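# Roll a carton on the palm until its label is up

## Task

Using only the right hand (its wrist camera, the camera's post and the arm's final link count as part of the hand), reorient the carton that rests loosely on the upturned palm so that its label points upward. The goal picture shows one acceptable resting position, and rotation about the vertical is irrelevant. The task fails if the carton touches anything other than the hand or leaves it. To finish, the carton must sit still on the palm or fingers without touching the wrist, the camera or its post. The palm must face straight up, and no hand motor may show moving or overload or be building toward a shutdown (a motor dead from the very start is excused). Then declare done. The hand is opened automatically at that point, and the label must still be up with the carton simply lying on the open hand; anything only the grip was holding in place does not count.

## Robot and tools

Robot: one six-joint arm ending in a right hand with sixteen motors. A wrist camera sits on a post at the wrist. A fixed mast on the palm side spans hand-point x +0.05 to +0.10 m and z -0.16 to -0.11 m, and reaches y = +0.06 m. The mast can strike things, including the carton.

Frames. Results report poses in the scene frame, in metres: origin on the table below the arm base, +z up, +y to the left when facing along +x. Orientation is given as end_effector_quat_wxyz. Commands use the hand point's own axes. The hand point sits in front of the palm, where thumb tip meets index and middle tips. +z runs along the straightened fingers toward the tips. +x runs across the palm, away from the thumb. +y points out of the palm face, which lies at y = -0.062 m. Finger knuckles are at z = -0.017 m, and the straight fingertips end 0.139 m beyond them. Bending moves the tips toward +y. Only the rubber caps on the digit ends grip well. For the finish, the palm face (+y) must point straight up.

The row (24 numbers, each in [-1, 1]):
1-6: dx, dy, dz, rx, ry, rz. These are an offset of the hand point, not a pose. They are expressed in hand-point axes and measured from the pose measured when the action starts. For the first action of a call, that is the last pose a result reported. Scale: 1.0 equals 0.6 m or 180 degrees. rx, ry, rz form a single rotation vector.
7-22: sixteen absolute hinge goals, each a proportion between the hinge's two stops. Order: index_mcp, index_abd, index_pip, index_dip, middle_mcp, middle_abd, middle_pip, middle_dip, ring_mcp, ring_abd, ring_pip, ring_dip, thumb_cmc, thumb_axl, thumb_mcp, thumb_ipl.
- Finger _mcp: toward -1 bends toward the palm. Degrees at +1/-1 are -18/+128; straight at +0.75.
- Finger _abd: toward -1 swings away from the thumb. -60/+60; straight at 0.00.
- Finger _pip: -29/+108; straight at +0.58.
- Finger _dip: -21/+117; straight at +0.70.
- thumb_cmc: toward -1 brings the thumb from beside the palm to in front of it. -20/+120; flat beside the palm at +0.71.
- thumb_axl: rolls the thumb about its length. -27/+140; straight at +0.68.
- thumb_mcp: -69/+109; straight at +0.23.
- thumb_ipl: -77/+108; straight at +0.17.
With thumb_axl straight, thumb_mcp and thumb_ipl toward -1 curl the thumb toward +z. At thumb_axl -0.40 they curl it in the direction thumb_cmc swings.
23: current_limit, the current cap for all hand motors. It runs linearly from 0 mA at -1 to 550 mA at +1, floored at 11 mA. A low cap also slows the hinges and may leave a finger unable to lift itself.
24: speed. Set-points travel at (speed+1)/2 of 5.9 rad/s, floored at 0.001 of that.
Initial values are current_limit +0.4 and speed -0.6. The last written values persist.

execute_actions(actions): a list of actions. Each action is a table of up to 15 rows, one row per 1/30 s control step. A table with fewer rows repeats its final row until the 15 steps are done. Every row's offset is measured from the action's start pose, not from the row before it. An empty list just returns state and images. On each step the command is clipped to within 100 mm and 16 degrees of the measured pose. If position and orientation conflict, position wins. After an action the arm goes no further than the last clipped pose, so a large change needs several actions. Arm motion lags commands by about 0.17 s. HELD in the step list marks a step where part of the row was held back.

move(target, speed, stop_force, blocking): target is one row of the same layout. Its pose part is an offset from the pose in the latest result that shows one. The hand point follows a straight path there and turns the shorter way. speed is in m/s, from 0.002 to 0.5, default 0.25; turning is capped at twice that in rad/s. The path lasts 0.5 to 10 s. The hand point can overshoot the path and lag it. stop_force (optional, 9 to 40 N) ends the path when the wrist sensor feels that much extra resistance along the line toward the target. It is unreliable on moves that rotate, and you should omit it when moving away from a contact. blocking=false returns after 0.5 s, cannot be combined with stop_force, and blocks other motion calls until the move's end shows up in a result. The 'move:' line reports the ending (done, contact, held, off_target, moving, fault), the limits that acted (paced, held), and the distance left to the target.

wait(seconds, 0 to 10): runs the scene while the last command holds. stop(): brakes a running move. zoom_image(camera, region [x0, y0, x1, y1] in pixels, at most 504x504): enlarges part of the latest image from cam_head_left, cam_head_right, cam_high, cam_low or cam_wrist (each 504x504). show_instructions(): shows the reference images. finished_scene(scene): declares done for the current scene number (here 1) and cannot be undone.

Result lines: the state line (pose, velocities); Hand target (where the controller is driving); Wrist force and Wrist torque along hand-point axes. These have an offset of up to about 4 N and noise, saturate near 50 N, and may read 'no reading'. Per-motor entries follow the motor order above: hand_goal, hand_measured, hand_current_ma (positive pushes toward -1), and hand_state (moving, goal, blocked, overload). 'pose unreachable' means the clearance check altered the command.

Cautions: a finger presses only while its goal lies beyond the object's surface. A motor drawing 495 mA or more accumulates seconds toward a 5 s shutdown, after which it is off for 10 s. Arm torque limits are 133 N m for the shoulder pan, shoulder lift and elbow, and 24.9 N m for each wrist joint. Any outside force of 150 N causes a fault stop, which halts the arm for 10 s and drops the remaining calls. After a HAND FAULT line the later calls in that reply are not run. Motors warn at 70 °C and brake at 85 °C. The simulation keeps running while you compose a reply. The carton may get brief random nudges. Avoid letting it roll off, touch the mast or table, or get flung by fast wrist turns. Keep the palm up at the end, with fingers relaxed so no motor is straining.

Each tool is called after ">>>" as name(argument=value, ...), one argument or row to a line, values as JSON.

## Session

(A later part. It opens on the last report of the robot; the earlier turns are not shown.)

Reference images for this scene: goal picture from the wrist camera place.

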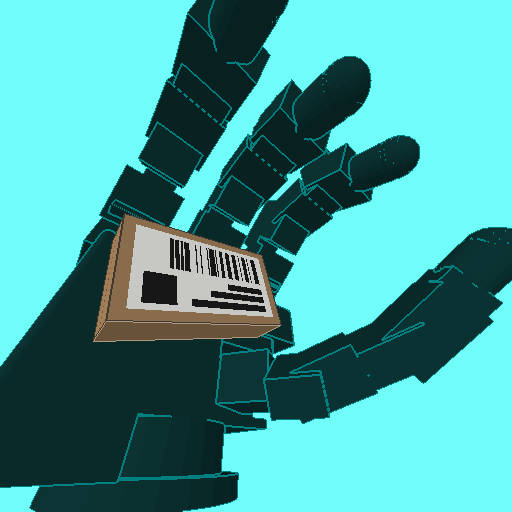

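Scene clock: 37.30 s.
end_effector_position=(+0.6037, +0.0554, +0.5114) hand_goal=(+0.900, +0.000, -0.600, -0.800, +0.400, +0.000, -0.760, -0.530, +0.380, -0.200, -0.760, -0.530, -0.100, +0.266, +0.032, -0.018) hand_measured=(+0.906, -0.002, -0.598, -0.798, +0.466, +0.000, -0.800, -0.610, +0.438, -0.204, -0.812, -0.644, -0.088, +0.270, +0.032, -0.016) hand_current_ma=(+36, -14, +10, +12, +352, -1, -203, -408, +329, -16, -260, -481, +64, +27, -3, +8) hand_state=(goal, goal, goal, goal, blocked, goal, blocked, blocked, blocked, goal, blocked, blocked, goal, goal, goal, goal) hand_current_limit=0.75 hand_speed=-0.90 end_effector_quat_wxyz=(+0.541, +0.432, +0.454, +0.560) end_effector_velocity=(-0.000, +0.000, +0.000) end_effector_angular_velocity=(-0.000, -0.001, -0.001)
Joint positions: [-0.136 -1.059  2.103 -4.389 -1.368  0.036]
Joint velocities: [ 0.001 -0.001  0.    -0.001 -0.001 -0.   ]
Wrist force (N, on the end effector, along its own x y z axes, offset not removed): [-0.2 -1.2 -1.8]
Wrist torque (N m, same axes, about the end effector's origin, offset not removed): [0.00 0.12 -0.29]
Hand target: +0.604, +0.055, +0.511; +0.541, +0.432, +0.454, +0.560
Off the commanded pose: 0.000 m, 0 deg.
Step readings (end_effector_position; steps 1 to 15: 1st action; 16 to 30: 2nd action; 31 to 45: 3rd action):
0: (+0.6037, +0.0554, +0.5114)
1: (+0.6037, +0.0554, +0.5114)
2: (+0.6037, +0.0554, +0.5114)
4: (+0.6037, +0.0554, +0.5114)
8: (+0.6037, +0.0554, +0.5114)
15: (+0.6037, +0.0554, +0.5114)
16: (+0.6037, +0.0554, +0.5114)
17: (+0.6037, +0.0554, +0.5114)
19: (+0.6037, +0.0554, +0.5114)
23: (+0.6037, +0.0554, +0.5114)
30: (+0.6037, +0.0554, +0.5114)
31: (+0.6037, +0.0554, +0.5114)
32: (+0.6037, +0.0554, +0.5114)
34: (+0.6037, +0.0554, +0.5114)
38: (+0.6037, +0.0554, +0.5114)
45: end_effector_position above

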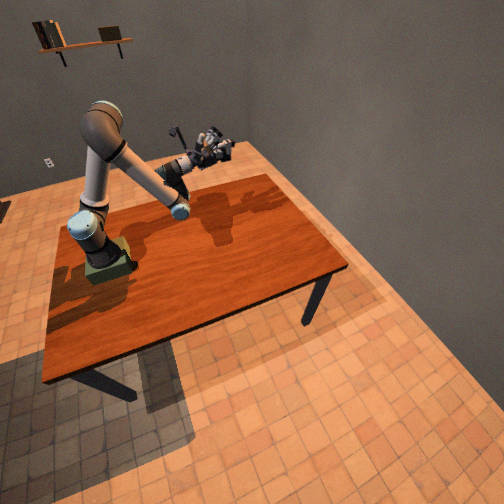

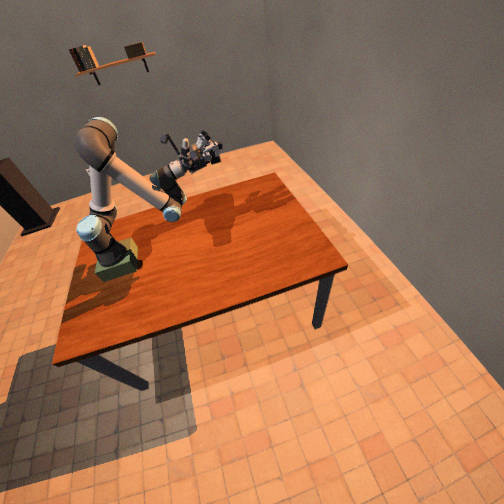

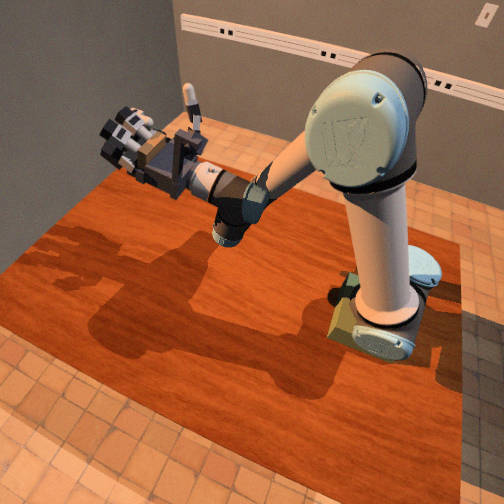

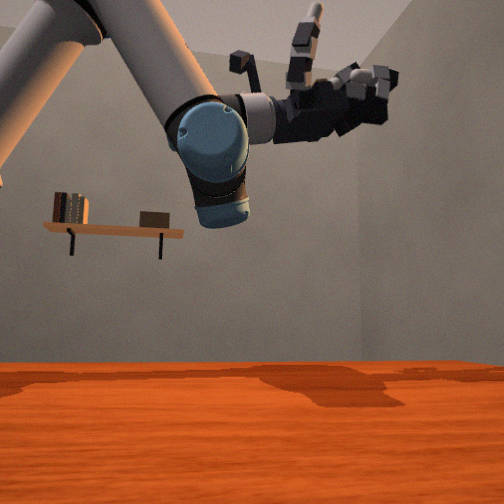

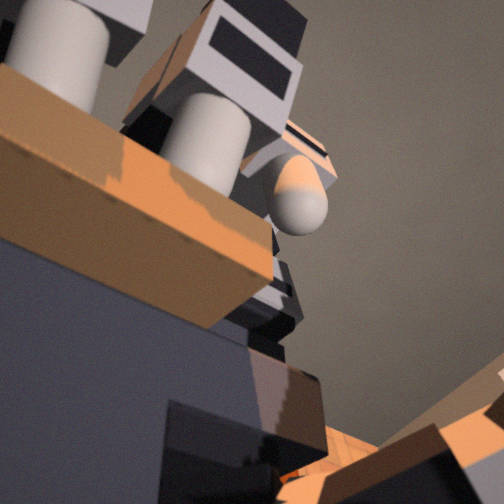

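>>> move(
  target=[0,0,0,0,0,0, 0.9,0,-0.6,-0.8, 0.7,0.0,-0.8,-0.61, 0.7,-0.2,-0.8,-0.64, -0.85,-0.3,-0.4,-0.3, 0.4,-0.6],
)

>>> zoom_image(
  camera="cam_high",
  region=[70, 60, 230, 220],
)

Scene clock: 45.70 s.
end_effector_position=(+0.6037, +0.0554, +0.5114) hand_goal=(+0.900, +0.000, -0.600, -0.800, +0.700, +0.000, -0.800, -0.610, +0.700, -0.200, -0.800, -0.640, -0.850, -0.300, -0.400, -0.300) hand_measured=(+0.906, -0.002, -0.598, -0.798, +0.706, +0.000, -0.806, -0.614, +0.706, -0.204, -0.806, -0.644, -0.838, -0.298, -0.398, -0.300) hand_current_ma=(+36, -14, +10, +12, +32, -1, -26, -22, +29, -15, -31, -23, +70, +6, +9, +5) hand_state=(goal, goal, goal, goal, goal, goal, goal, goal, goal, goal, goal, goal, goal, goal, goal, goal) hand_current_limit=0.40 hand_speed=-0.60 end_effector_quat_wxyz=(+0.541, +0.432, +0.454, +0.560) end_effector_velocity=(-0.000, +0.000, -0.000) end_effector_angular_velocity=(-0.000, -0.000, +0.000)
Joint positions: [-0.136 -1.059  2.103 -4.389 -1.368  0.036]
Joint velocities: [ 0.     0.001  0.    -0.001  0.    -0.   ]
Wrist force (N, on the end effector, along its own x y z axes, offset not removed): [-0.4 0.8 -2.1]
Wrist torque (N m, same axes, about the end effector's origin, offset not removed): [0.30 0.05 -0.30]
Hand target: +0.604, +0.055, +0.511; +0.541, +0.432, +0.454, +0.560
Off the commanded pose: 0.000 m, 0 deg.
move: done

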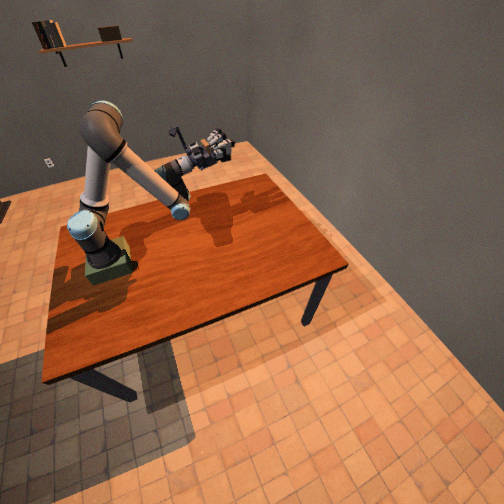

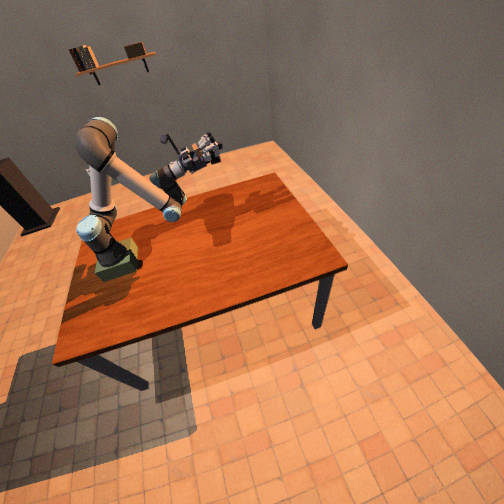

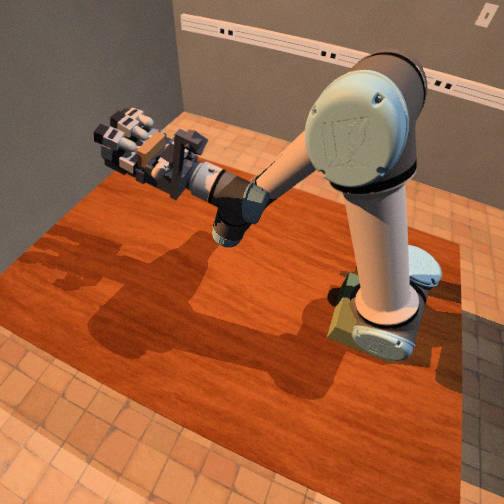

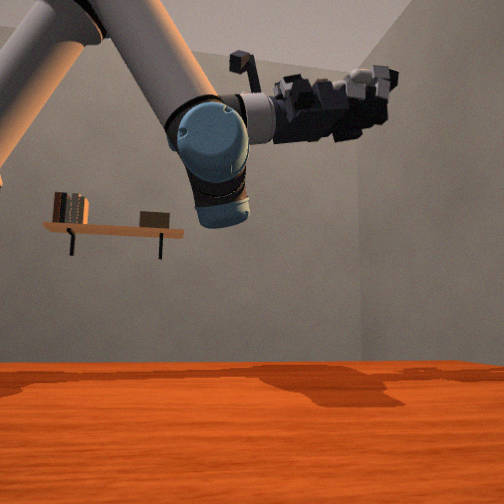

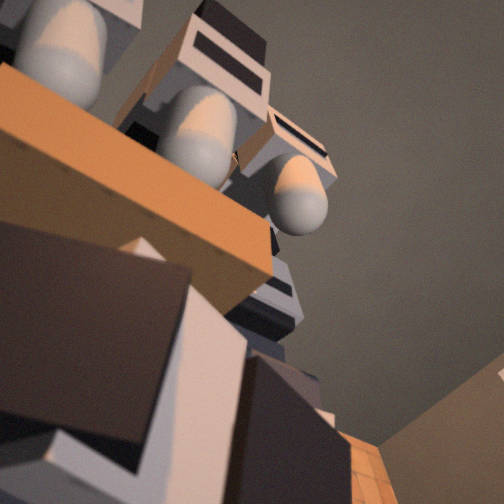

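Region (70, 60, 230, 220) of cam_high's 504x504 image, scaled by 3.150, with more detail than that image has.

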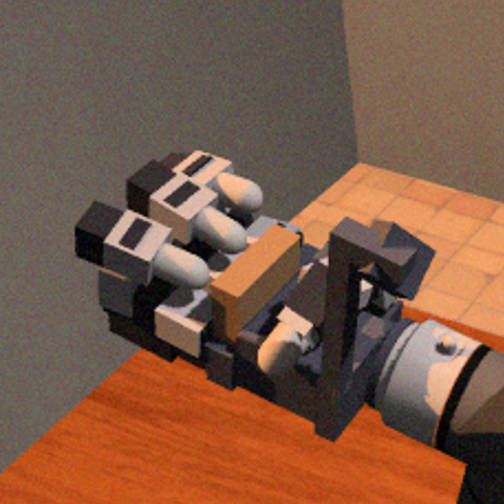

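>>> execute_actions(
  actions=[
    [[0,0,0,0,0,0, 0.9,0,-0.6,-0.8, 0.7,0.0,-0.97,-0.68, 0.7,-0.2,-0.97,-0.68, -0.45,-0.3,-0.8,-0.35, 0.4,-0.5]],
    [[0,0,0,0,0,0, 0.9,0,-0.6,-0.8, 0.6,0.0,-0.97,-0.68, 0.6,-0.2,-0.97,-0.68, -0.45,0.0,-0.8,-0.35, 0.4,-0.65]],
    [[0,0,0,0,0,0, 0.9,0,-0.6,-0.8, 0.6,0.0,-0.97,-0.68, 0.6,-0.2,-0.97,-0.68, -0.45,0.1,-0.8,-0.35, 0.4,-0.65]],
  ],
)

>>> zoom_image(
  camera="cam_high",
  region=[70, 60, 230, 220],
)

Scene clock: 55.97 s.
end_effector_position=(+0.6037, +0.0554, +0.5114) hand_goal=(+0.900, +0.000, -0.600, -0.800, +0.600, +0.000, -0.970, -0.680, +0.600, -0.200, -0.970, -0.680, -0.450, +0.100, -0.800, -0.350) hand_measured=(+0.906, -0.002, -0.598, -0.798, +0.618, +0.000, -0.968, -0.678, +0.616, -0.204, -0.968, -0.678, -0.428, -0.290, -0.678, -0.334) hand_current_ma=(+36, -14, +10, +12, +98, -1, +5, +12, +89, -15, +5, +12, +121, -385, +385, +103) hand_state=(goal, goal, goal, goal, goal, goal, goal, goal, goal, goal, goal, goal, blocked, blocked, blocked, goal) hand_current_limit=0.40 hand_speed=-0.65 end_effector_quat_wxyz=(+0.541, +0.432, +0.454, +0.560) end_effector_velocity=(-0.000, +0.000, -0.000) end_effector_angular_velocity=(-0.000, +0.001, +0.001)
Joint positions: [-0.136 -1.059  2.103 -4.389 -1.368  0.036]
Joint velocities: [ 0.    -0.001  0.001  0.001  0.001 -0.   ]
Wrist force (N, on the end effector, along its own x y z axes, offset not removed): [-0.6 0.6 -2.3]
Wrist torque (N m, same axes, about the end effector's origin, offset not removed): [0.29 0.21 -0.28]
Hand target: +0.604, +0.055, +0.511; +0.541, +0.432, +0.454, +0.560
Off the commanded pose: 0.000 m, 0 deg.
Step readings (end_effector_position; steps 1 to 15: 1st action; 16 to 30: 2nd action; 31 to 45: 3rd action):
0: (+0.6037, +0.0554, +0.5114)
1: (+0.6037, +0.0554, +0.5114)
2: (+0.6037, +0.0554, +0.5114)
4: (+0.6037, +0.0554, +0.5114)
8: (+0.6037, +0.0554, +0.5114)
15: (+0.6037, +0.0554, +0.5114)
16: (+0.6037, +0.0554, +0.5114)
17: (+0.6037, +0.0554, +0.5114)
19: (+0.6037, +0.0554, +0.5114)
23: (+0.6037, +0.0554, +0.5114)
30: (+0.6037, +0.0554, +0.5114)
31: (+0.6037, +0.0554, +0.5114)
32: (+0.6037, +0.0554, +0.5114)
34: (+0.6037, +0.0554, +0.5114)
38: (+0.6037, +0.0554, +0.5114)
45: end_effector_position above

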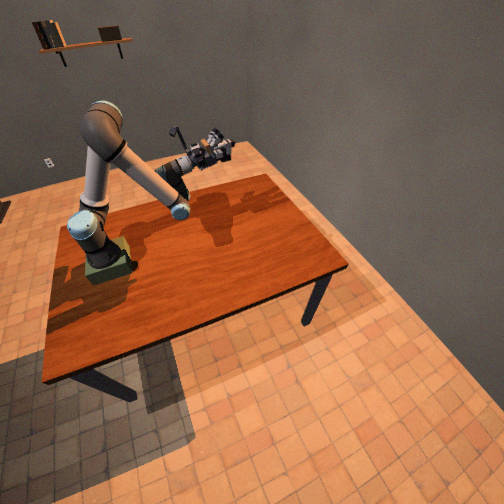

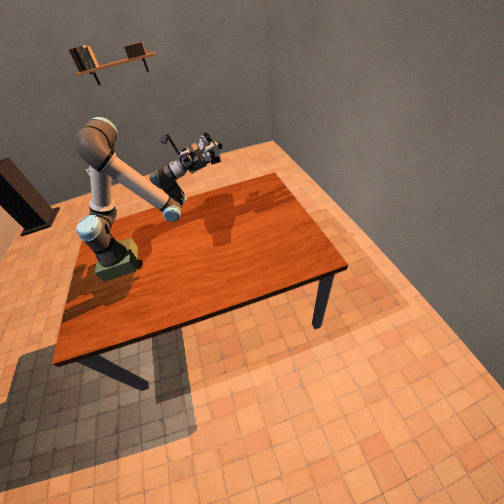

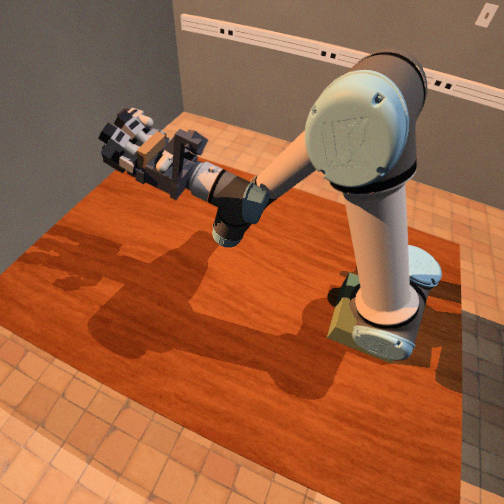

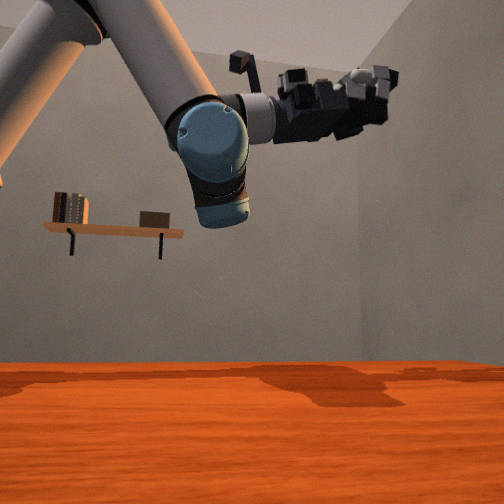

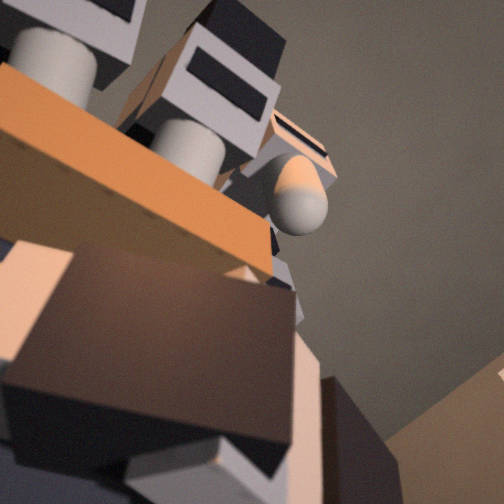

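Region (70, 60, 230, 220) of cam_high's 504x504 image, scaled by 3.150, with more detail than that image has.

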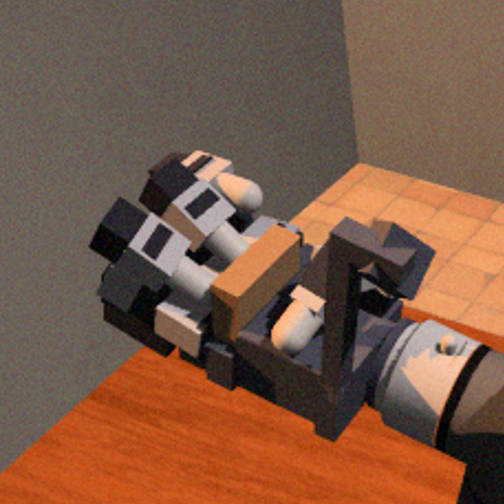

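>>> execute_actions(
  actions=[
    [[0,0,0,0,0,0, 0.9,0,-0.6,-0.8, 0.6,0.0,-0.97,-0.68, 0.6,-0.2,-0.97,-0.68, -0.43,-0.2,-0.62,-0.33, 0.4,-0.6]],
    [[0,0,0,0,0,0, 0.9,0,-0.6,-0.8, 0.46,0.0,-0.97,-0.68, 0.44,-0.2,-0.97,-0.68, -0.43,0.1,-0.62,-0.33, 0.4,-0.7]],
    [[0,0,0,0,0,0, 0.9,0,-0.6,-0.8, 0.46,0.0,-0.97,-0.68, 0.44,-0.2,-0.97,-0.68, -0.43,0.15,-0.62,-0.33, 0.4,-0.7]],
  ],
)

>>> zoom_image(
  camera="cam_high",
  region=[70, 60, 230, 220],
)

Scene clock: 62.63 s.
end_effector_position=(+0.6037, +0.0554, +0.5114) hand_goal=(+0.900, +0.000, -0.600, -0.800, +0.460, +0.000, -0.970, -0.680, +0.440, -0.200, -0.970, -0.680, -0.430, +0.150, -0.620, -0.330) hand_measured=(+0.906, -0.002, -0.598, -0.798, +0.500, +0.000, -0.964, -0.684, +0.476, -0.204, -0.962, -0.684, -0.432, -0.110, -0.634, -0.330) hand_current_ma=(+36, -14, +10, +12, +214, -1, +34, -16, +204, -15, +39, -16, -15, -385, -89, -3) hand_state=(goal, goal, goal, goal, blocked, goal, goal, goal, blocked, goal, goal, goal, goal, blocked, goal, goal) hand_current_limit=0.40 hand_speed=-0.70 end_effector_quat_wxyz=(+0.541, +0.432, +0.454, +0.560) end_effector_velocity=(+0.000, -0.000, +0.000) end_effector_angular_velocity=(-0.002, -0.001, -0.002)
Joint positions: [-0.136 -1.059  2.103 -4.389 -1.368  0.036]
Joint velocities: [-0.001 -0.    -0.001  0.    -0.    -0.002]
Wrist force (N, on the end effector, along its own x y z axes, offset not removed): [-1.8 -1.0 -1.6]
Wrist torque (N m, same axes, about the end effector's origin, offset not removed): [0.07 0.27 -0.49]
Hand target: +0.604, +0.055, +0.511; +0.541, +0.432, +0.454, +0.560
Off the commanded pose: 0.000 m, 0 deg.
Step readings (end_effector_position; steps 1 to 15: 1st action; 16 to 30: 2nd action; 31 to 45: 3rd action):
0: (+0.6037, +0.0554, +0.5114)
1: (+0.6037, +0.0554, +0.5114)
2: (+0.6037, +0.0554, +0.5114)
4: (+0.6037, +0.0554, +0.5114)
8: (+0.6037, +0.0554, +0.5114)
15: (+0.6037, +0.0554, +0.5114)
16: (+0.6037, +0.0554, +0.5114)
17: (+0.6037, +0.0554, +0.5114)
19: (+0.6037, +0.0554, +0.5114)
23: (+0.6037, +0.0554, +0.5114)
30: (+0.6037, +0.0554, +0.5114)
31: (+0.6037, +0.0554, +0.5114)
32: (+0.6037, +0.0554, +0.5114)
34: (+0.6037, +0.0554, +0.5114)
38: (+0.6037, +0.0554, +0.5114)
45: end_effector_position above

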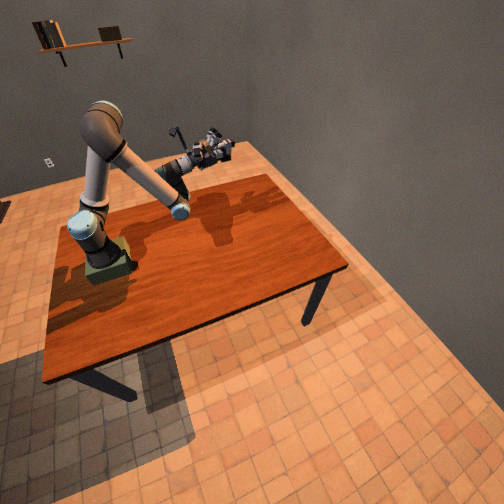

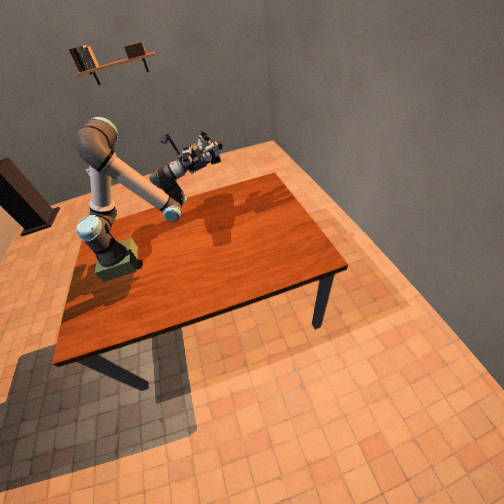

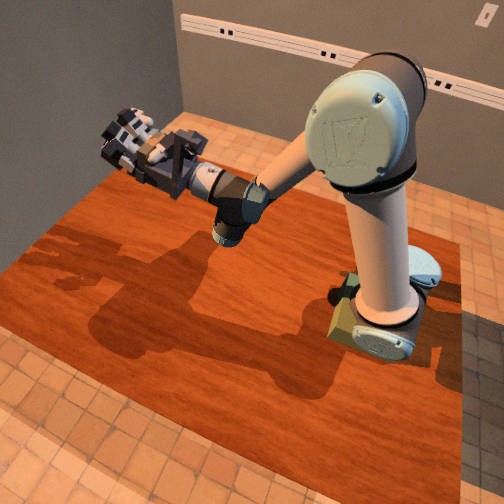

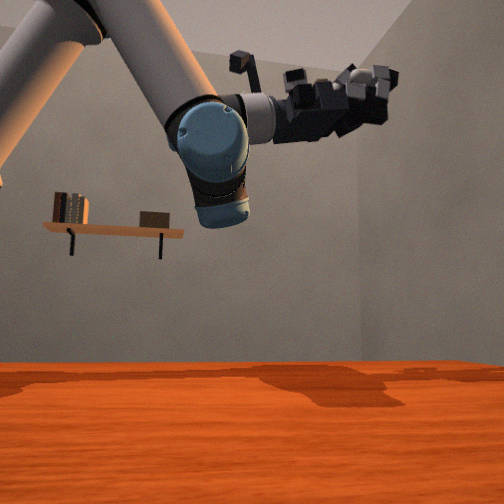

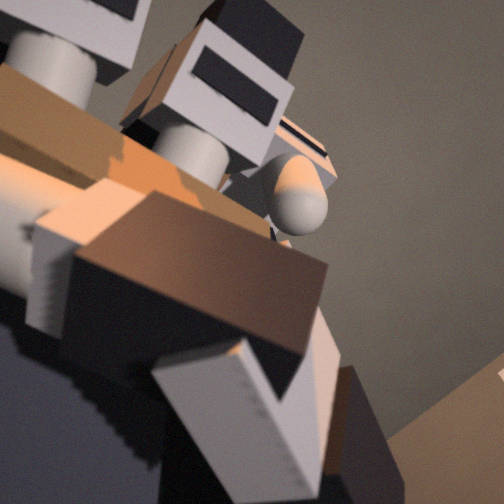

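Region (70, 60, 230, 220) of cam_high's 504x504 image, scaled by 3.150, with more detail than that image has.

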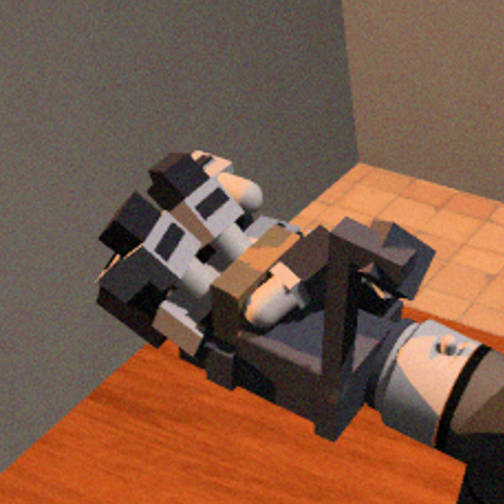

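>>> execute_actions(
  actions=[
    [[0,0,0,0,0,0, 0.9,0,-0.6,-0.8, 0.45,0.0,-0.92,-0.65, 0.43,-0.2,-0.92,-0.65, -0.43,0.15,-0.58,-0.33, 0.6,-0.92]],
    [[0,0,0,0,0,0, 0.9,0,-0.6,-0.8, 0.445,0.0,-0.86,-0.62, 0.42,-0.2,-0.86,-0.62, -0.43,0.15,-0.55,-0.33, 0.6,-0.92]],
    [[0,0,0,0,0,0, 0.9,0,-0.6,-0.8, 0.435,0.0,-0.8,-0.59, 0.41,-0.2,-0.8,-0.59, -0.43,0.15,-0.51,-0.33, 0.6,-0.92]],
  ],
)

>>> zoom_image(
  camera="cam_high",
  region=[70, 60, 230, 220],
)

Scene clock: 67.73 s.
end_effector_position=(+0.6037, +0.0554, +0.5114) hand_goal=(+0.900, +0.000, -0.600, -0.800, +0.436, +0.000, -0.800, -0.590, +0.410, -0.200, -0.800, -0.590, -0.430, +0.150, -0.510, -0.330) hand_measured=(+0.906, -0.002, -0.598, -0.798, +0.478, +0.004, -0.822, -0.632, +0.460, -0.212, -0.800, -0.618, -0.438, -0.118, -0.526, -0.340) hand_current_ma=(+36, -14, +10, +12, +224, +20, -110, -212, +286, -60, +4, -146, -47, -440, -108, -65) hand_state=(goal, goal, goal, goal, blocked, goal, blocked, blocked, blocked, goal, goal, blocked, goal, blocked, goal, goal) hand_current_limit=0.60 hand_speed=-0.92 end_effector_quat_wxyz=(+0.541, +0.432, +0.454, +0.560) end_effector_velocity=(+0.000, +0.001, -0.000) end_effector_angular_velocity=(+0.000, +0.001, +0.002)
Joint positions: [-0.136 -1.059  2.103 -4.389 -1.368  0.036]
Joint velocities: [ 0.001 -0.     0.     0.001  0.001  0.   ]
Wrist force (N, on the end effector, along its own x y z axes, offset not removed): [0.6 0.0 -0.4]
Wrist torque (N m, same axes, about the end effector's origin, offset not removed): [0.02 -0.03 -0.29]
Hand target: +0.604, +0.055, +0.511; +0.541, +0.432, +0.454, +0.560
Off the commanded pose: 0.000 m, 0 deg.
Step readings (end_effector_position; steps 1 to 15: 1st action; 16 to 30: 2nd action; 31 to 45: 3rd action):
0: (+0.6037, +0.0554, +0.5114)
1: (+0.6037, +0.0554, +0.5114)
2: (+0.6037, +0.0554, +0.5114)
4: (+0.6037, +0.0554, +0.5114)
8: (+0.6037, +0.0554, +0.5114)
15: (+0.6037, +0.0554, +0.5114)
16: (+0.6037, +0.0554, +0.5114)
17: (+0.6037, +0.0554, +0.5114)
19: (+0.6037, +0.0554, +0.5114)
23: (+0.6037, +0.0554, +0.5114)
30: (+0.6037, +0.0554, +0.5114)
31: (+0.6037, +0.0554, +0.5114)
32: (+0.6037, +0.0554, +0.5114)
34: (+0.6037, +0.0554, +0.5114)
38: (+0.6037, +0.0554, +0.5114)
45: end_effector_position above

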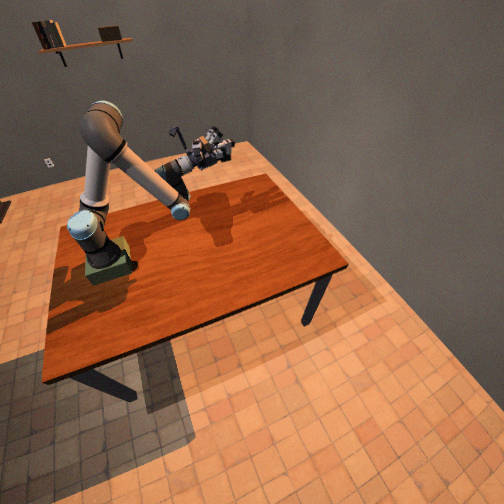

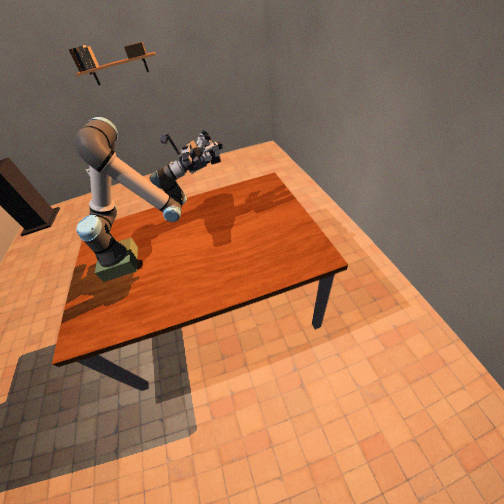

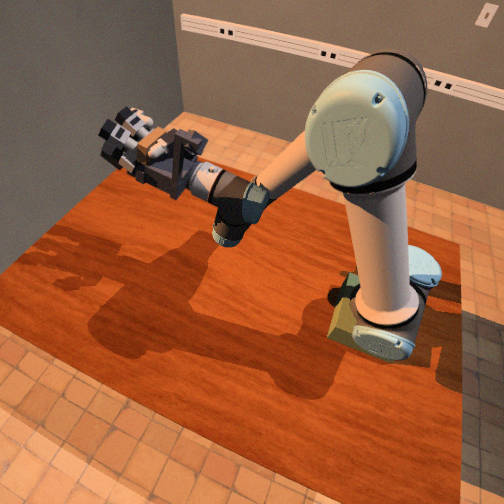

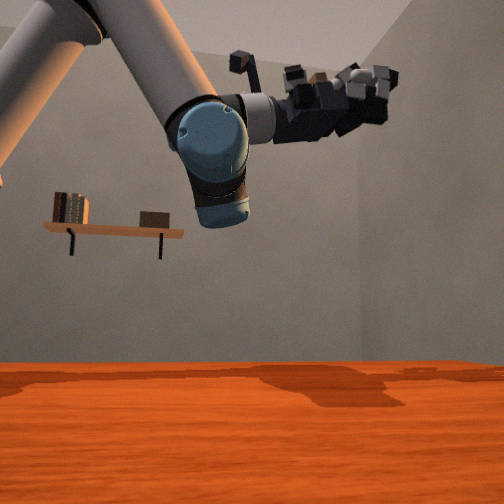

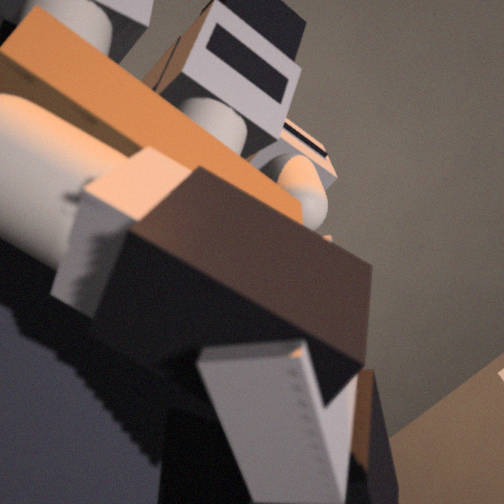

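Region (70, 60, 230, 220) of cam_high's 504x504 image, scaled by 3.150, with more detail than that image has.

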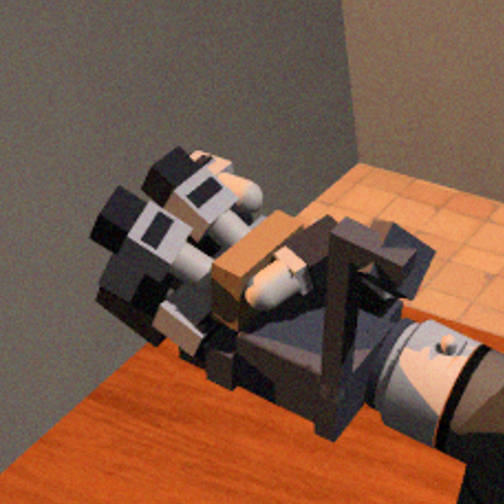

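>>> execute_actions(
  actions=[
    [[0,0,0,0,0,0, 0.9,0,-0.6,-0.8, 0.36,0.0,-0.8,-0.59, 0.36,-0.2,-0.8,-0.59, -0.43,-0.1,-0.51,-0.33, 0.5,-0.7]],
    [[0,0,0,0,0,0, 0.9,0,-0.6,-0.8, 0.3,0.0,-0.78,-0.57, 0.3,-0.2,-0.78,-0.57, -0.43,-0.25,-0.51,-0.33, 0.5,-0.85]],
    [[0,0,0,0,0,0, 0.9,0,-0.6,-0.8, 0.25,0.0,-0.76,-0.55, 0.25,-0.2,-0.76,-0.55, -0.43,-0.4,-0.48,-0.33, 0.5,-0.85]],
  ],
)

>>> zoom_image(
  camera="cam_high",
  region=[70, 60, 230, 220],
)

Scene clock: 72.80 s.
end_effector_position=(+0.6037, +0.0554, +0.5114) hand_goal=(+0.900, +0.000, -0.600, -0.800, +0.250, +0.000, -0.760, -0.550, +0.250, -0.200, -0.760, -0.550, -0.430, -0.400, -0.480, -0.330) hand_measured=(+0.906, -0.002, -0.598, -0.798, +0.274, +0.004, -0.760, -0.554, +0.266, -0.204, -0.762, -0.554, -0.442, -0.372, -0.494, -0.336) hand_current_ma=(+37, -14, +10, +12, +130, +17, +3, -23, +95, -17, -12, -21, -65, +27, -91, -37) hand_state=(goal, goal, goal, goal, blocked, goal, goal, goal, goal, goal, goal, goal, goal, moving, goal, goal) hand_current_limit=0.50 hand_speed=-0.85 end_effector_quat_wxyz=(+0.541, +0.432, +0.454, +0.560) end_effector_velocity=(-0.000, +0.000, +0.001) end_effector_angular_velocity=(-0.001, -0.002, +0.000)
Joint positions: [-0.136 -1.059  2.103 -4.389 -1.368  0.036]
Joint velocities: [-0.    -0.    -0.    -0.001  0.    -0.001]
Wrist force (N, on the end effector, along its own x y z axes, offset not removed): [0.5 0.5 -1.4]
Wrist torque (N m, same axes, about the end effector's origin, offset not removed): [0.14 0.05 -0.28]
Hand target: +0.604, +0.055, +0.511; +0.541, +0.432, +0.454, +0.560
Off the commanded pose: 0.000 m, 0 deg.
Step readings (end_effector_position; steps 1 to 15: 1st action; 16 to 30: 2nd action; 31 to 45: 3rd action):
0: (+0.6037, +0.0554, +0.5114)
1: (+0.6037, +0.0554, +0.5114)
2: (+0.6037, +0.0554, +0.5114)
4: (+0.6037, +0.0554, +0.5114)
8: (+0.6037, +0.0554, +0.5114)
15: (+0.6037, +0.0554, +0.5114)
16: (+0.6037, +0.0554, +0.5114)
17: (+0.6037, +0.0554, +0.5114)
19: (+0.6037, +0.0554, +0.5114)
23: (+0.6037, +0.0554, +0.5114)
30: (+0.6037, +0.0554, +0.5114)
31: (+0.6037, +0.0554, +0.5114)
32: (+0.6037, +0.0554, +0.5114)
34: (+0.6037, +0.0554, +0.5114)
38: (+0.6037, +0.0554, +0.5114)
45: end_effector_position above

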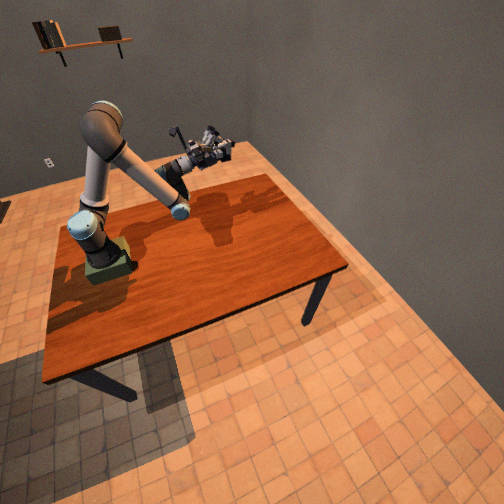

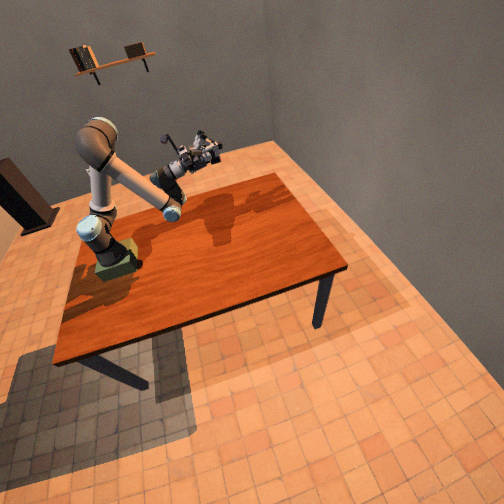

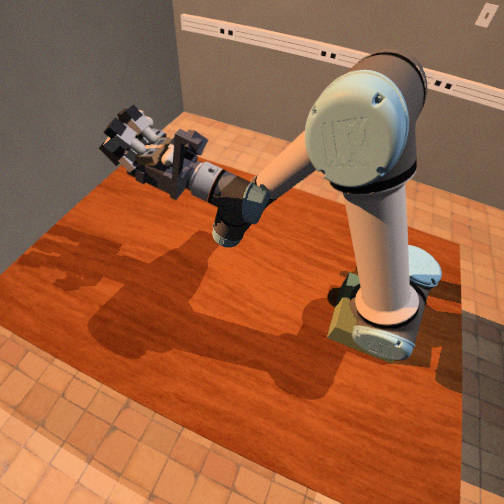

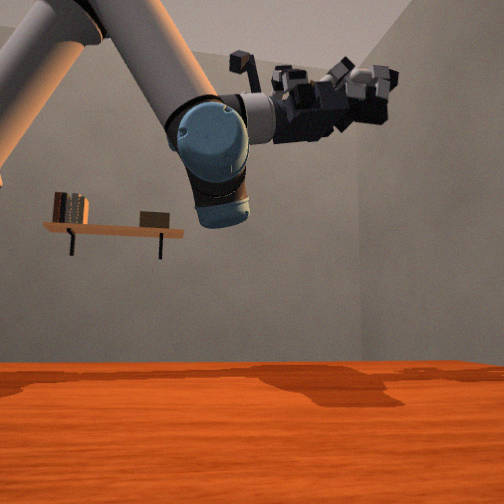

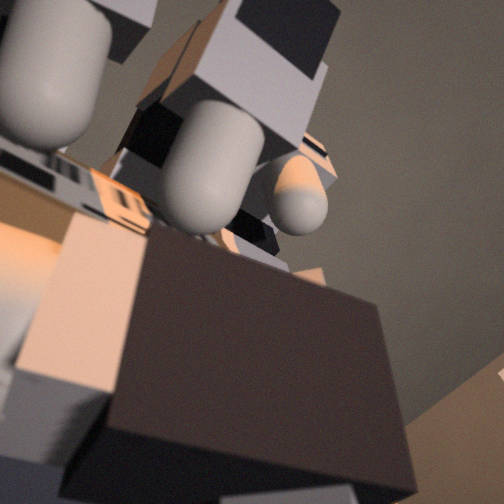

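Region (70, 60, 230, 220) of cam_high's 504x504 image, scaled by 3.150, with more detail than that image has.

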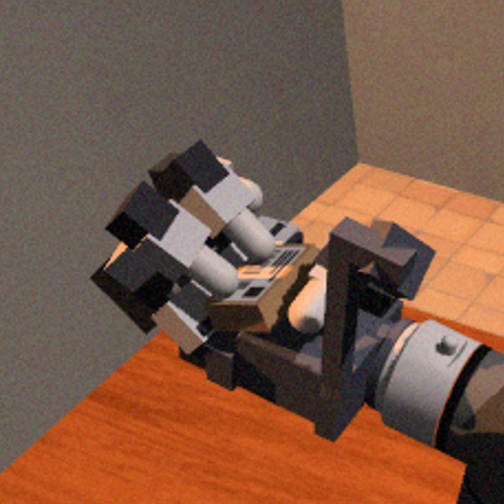

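Tipping. Clear the thumb, lift the tips.

>>> execute_actions(
  actions=[
    [[0,0,0,0,0,0, 0.9,0,-0.6,-0.8, 0.25,0.0,-0.74,-0.4, 0.25,-0.2,-0.74,-0.4, -0.43,-0.6,-0.45,-0.33, 0.5,-0.75]],
    [[0,0,0,0,0,0, 0.6,0,-0.3,-0.4, 0.2,0.0,-0.6,-0.2, 0.2,-0.1,-0.6,-0.2, -0.1,-0.6,-0.2,-0.2, 0.5,-0.65]],
    [[0,0,0,0,0,0, 0.2,0,0,0, -0.1,0.0,-0.1,0.2, -0.1,0,-0.1,0.2, 0.2,-0.5,0.1,0, 0.5,-0.6]],
    [[0,0,0,0,0,0, 0,0,0.2,0.3, -0.35,0.0,0.3,0.4, -0.35,0,0.3,0.4, 0.2,-0.5,0.1,0, 0.5,-0.6]],
  ],
)

Scene clock: 78.30 s.
end_effector_position=(+0.6037, +0.0554, +0.5114) hand_goal=(+0.000, +0.000, +0.200, +0.300, -0.350, +0.000, +0.300, +0.400, -0.350, +0.000, +0.300, +0.400, +0.200, -0.500, +0.100, +0.000) hand_measured=(+0.010, -0.002, +0.196, +0.296, -0.348, +0.004, +0.280, +0.396, -0.348, -0.002, +0.280, +0.396, +0.206, -0.504, +0.102, -0.002) hand_current_ma=(+60, -14, -17, -19, +11, +15, -8, -20, +9, -14, -8, -21, +35, -24, +10, -9) hand_state=(goal, goal, goal, goal, goal, goal, moving, goal, goal, goal, moving, goal, goal, goal, goal, goal) hand_current_limit=0.50 hand_speed=-0.60 end_effector_quat_wxyz=(+0.541, +0.432, +0.454, +0.560) end_effector_velocity=(+0.000, +0.001, -0.000) end_effector_angular_velocity=(+0.000, +0.001, +0.002)
Joint positions: [-0.136 -1.059  2.103 -4.389 -1.368  0.036]
Joint velocities: [ 0.001 -0.     0.     0.     0.001  0.001]
Wrist force (N, on the end effector, along its own x y z axes, offset not removed): [-0.1 -0.5 -1.5]
Wrist torque (N m, same axes, about the end effector's origin, offset not removed): [-0.09 0.04 -0.21]
Hand target: +0.604, +0.055, +0.511; +0.541, +0.432, +0.454, +0.560
Off the commanded pose: 0.000 m, 0 deg.
Step readings (end_effector_position; steps 1 to 15: 1st action; 16 to 30: 2nd action; 31 to 45: 3rd action; 46 to 60: 4th action):
0: (+0.6037, +0.0554, +0.5114)
1: (+0.6037, +0.0554, +0.5114)
2: (+0.6037, +0.0554, +0.5114)
4: (+0.6037, +0.0554, +0.5114)
8: (+0.6037, +0.0554, +0.5114)
15: (+0.6037, +0.0554, +0.5114)
16: (+0.6037, +0.0554, +0.5114)
17: (+0.6037, +0.0554, +0.5114)
19: (+0.6037, +0.0554, +0.5114)
23: (+0.6037, +0.0554, +0.5114)
30: (+0.6037, +0.0554, +0.5114)
31: (+0.6037, +0.0554, +0.5114)
32: (+0.6037, +0.0554, +0.5114)
34: (+0.6037, +0.0554, +0.5114)
38: (+0.6037, +0.0554, +0.5114)
45: (+0.6037, +0.0554, +0.5114)
46: (+0.6037, +0.0554, +0.5114)
47: (+0.6037, +0.0554, +0.5114)
49: (+0.6037, +0.0554, +0.5114)
53: (+0.6037, +0.0554, +0.5114)
60: end_effector_position above

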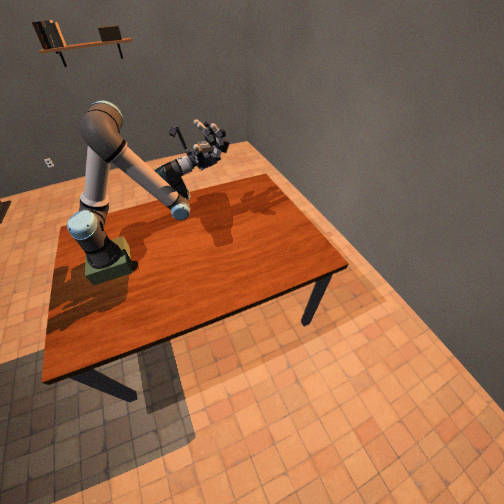

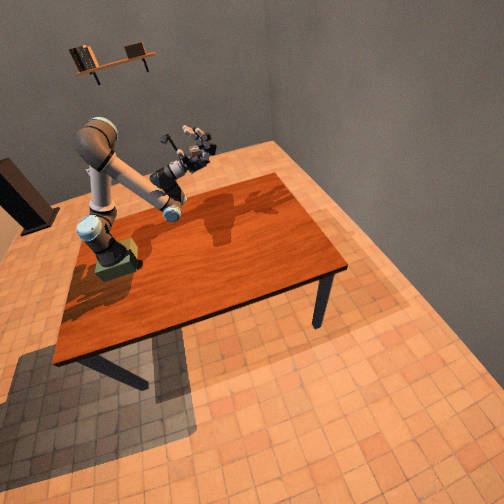

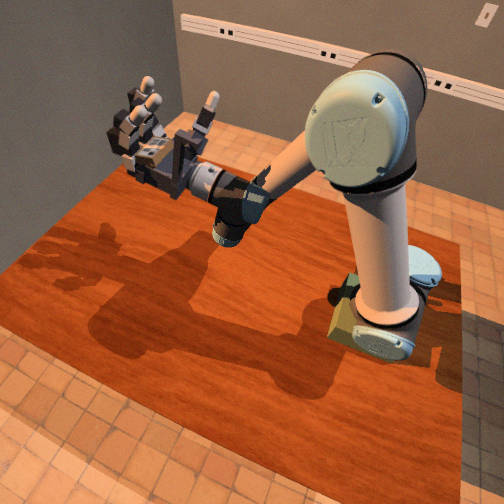

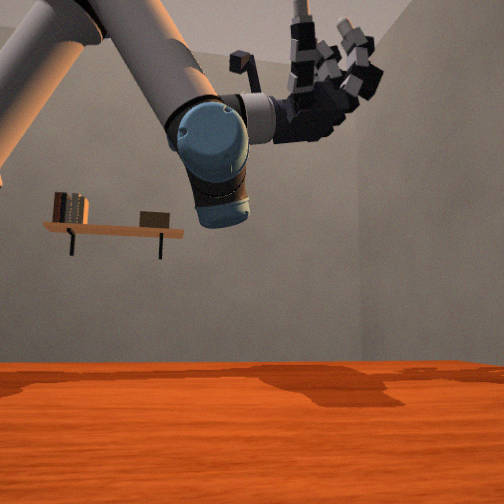

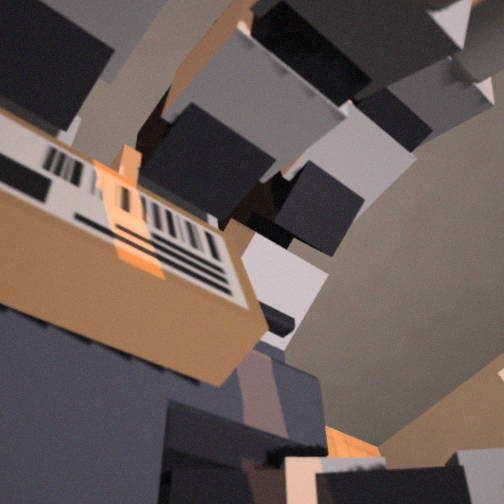

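>>> execute_actions(
  actions=[
    [[0,0,0,0,0,0, 0.4,0,0.2,0.3, 0.2,0.0,-0.3,0, 0.2,0,0.3,0.4, 0.2,-0.5,0.1,0, 0.5,-0.5]],
    [[0,0,0,0,0,0, 0.6,0,0.2,0.3, 0.3,0.0,-0.76,-0.45, 0.6,0,0.3,0.4, 0.2,-0.5,0.1,0, 0.5,-0.55]],
    [[0,0,0,0,0,0, 0.6,0,0.2,0.3, 0.15,0.0,-0.76,-0.4, 0.6,0,0.3,0.4, 0.2,-0.5,0.1,0, 0.5,-0.85]],
    [[0,0,0,0,0,0, 0.6,0,0.2,0.3, 0.07,0.0,-0.74,-0.27, 0.6,0,0.3,0.4, 0.2,-0.5,0.1,0, 0.5,-0.85]],
    [[0,0,0,0,0,0, 0.6,0,0.2,0.3, 0.0,0.0,-0.72,-0.13, 0.6,0,0.3,0.4, 0.2,-0.5,0.1,0, 0.5,-0.85]],
  ],
)

Scene clock: 85.43 s.
end_effector_position=(+0.6037, +0.0554, +0.5114) hand_goal=(+0.600, +0.000, +0.200, +0.300, +0.000, +0.000, -0.720, -0.130, +0.600, +0.000, +0.300, +0.400, +0.200, -0.500, +0.100, +0.000) hand_measured=(+0.608, -0.002, +0.200, +0.298, +0.008, +0.004, -0.728, -0.136, +0.608, -0.002, +0.300, +0.398, +0.206, -0.504, +0.102, -0.002) hand_current_ma=(+45, -14, -2, -14, +42, +15, -42, -17, +47, -14, +0, -14, +35, -24, +10, -9) hand_state=(goal, goal, goal, goal, goal, goal, goal, moving, goal, goal, goal, goal, goal, goal, goal, goal) hand_current_limit=0.50 hand_speed=-0.85 end_effector_quat_wxyz=(+0.541, +0.432, +0.454, +0.560) end_effector_velocity=(-0.000, -0.000, +0.001) end_effector_angular_velocity=(+0.000, -0.001, -0.000)
Joint positions: [-0.136 -1.059  2.103 -4.389 -1.368  0.036]
Joint velocities: [ 0.    -0.002 -0.     0.001 -0.001  0.   ]
Wrist force (N, on the end effector, along its own x y z axes, offset not removed): [-0.3 0.8 -0.7]
Wrist torque (N m, same axes, about the end effector's origin, offset not removed): [0.20 0.11 -0.27]
Hand target: +0.604, +0.055, +0.511; +0.541, +0.432, +0.454, +0.560
Off the commanded pose: 0.000 m, 0 deg.
Step readings (end_effector_position; steps 1 to 15: 1st action; 16 to 30: 2nd action; 31 to 45: 3rd action; 46 to 60: 4th action; 61 to 75: 5th action):
0: (+0.6037, +0.0554, +0.5114)
1: (+0.6037, +0.0554, +0.5114)
2: (+0.6037, +0.0554, +0.5114)
4: (+0.6037, +0.0554, +0.5114)
8: (+0.6037, +0.0554, +0.5114)
15: (+0.6037, +0.0554, +0.5114)
16: (+0.6037, +0.0554, +0.5114)
17: (+0.6037, +0.0554, +0.5114)
19: (+0.6037, +0.0554, +0.5114)
23: (+0.6037, +0.0554, +0.5114)
30: (+0.6037, +0.0554, +0.5114)
31: (+0.6037, +0.0554, +0.5114)
32: (+0.6037, +0.0554, +0.5114)
34: (+0.6037, +0.0554, +0.5114)
38: (+0.6037, +0.0554, +0.5114)
45: (+0.6037, +0.0554, +0.5114)
46: (+0.6037, +0.0554, +0.5114)
47: (+0.6037, +0.0554, +0.5114)
49: (+0.6037, +0.0554, +0.5114)
53: (+0.6037, +0.0554, +0.5114)
60: (+0.6037, +0.0554, +0.5114)
61: (+0.6037, +0.0554, +0.5114)
62: (+0.6037, +0.0554, +0.5114)
64: (+0.6037, +0.0554, +0.5114)
68: (+0.6037, +0.0554, +0.5114)
75: end_effector_position above

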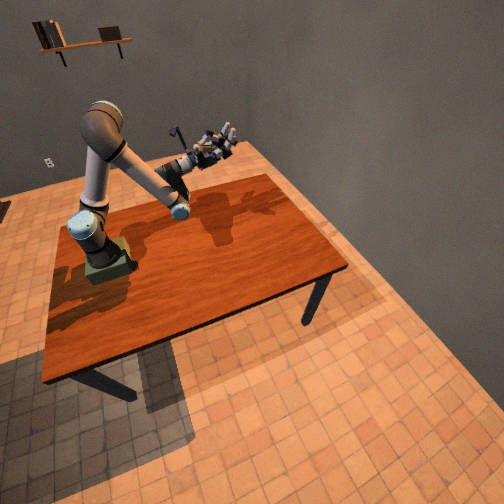

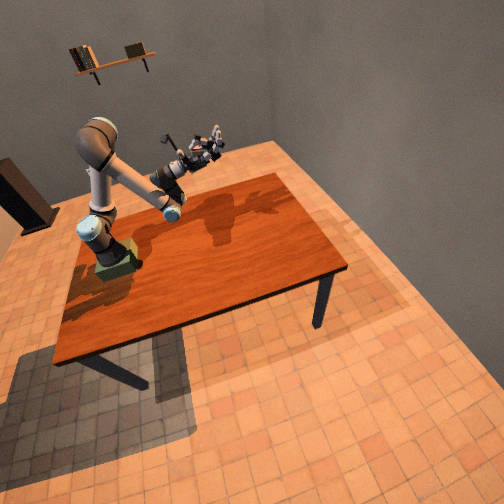

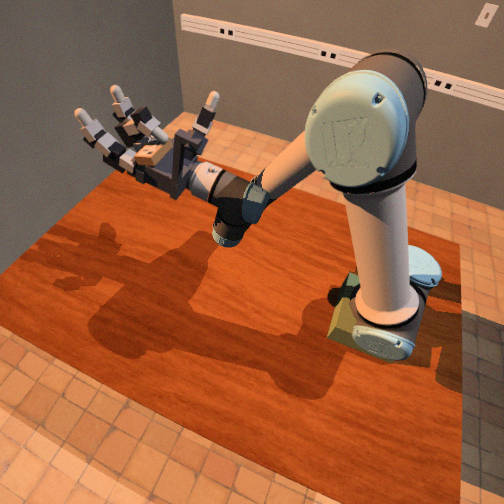

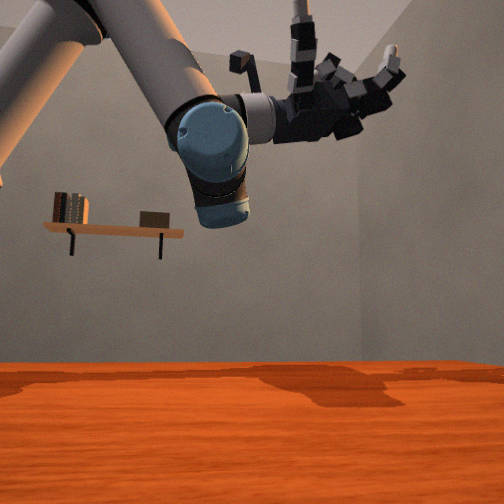

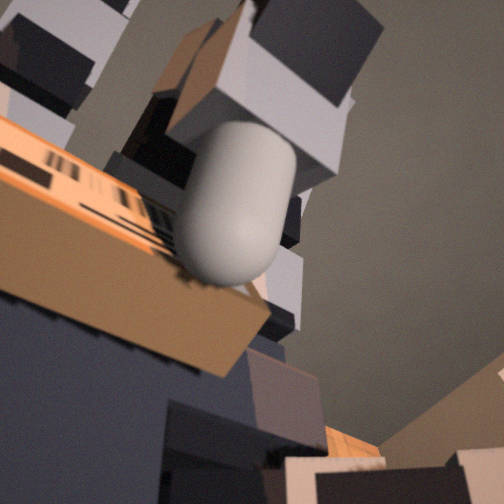

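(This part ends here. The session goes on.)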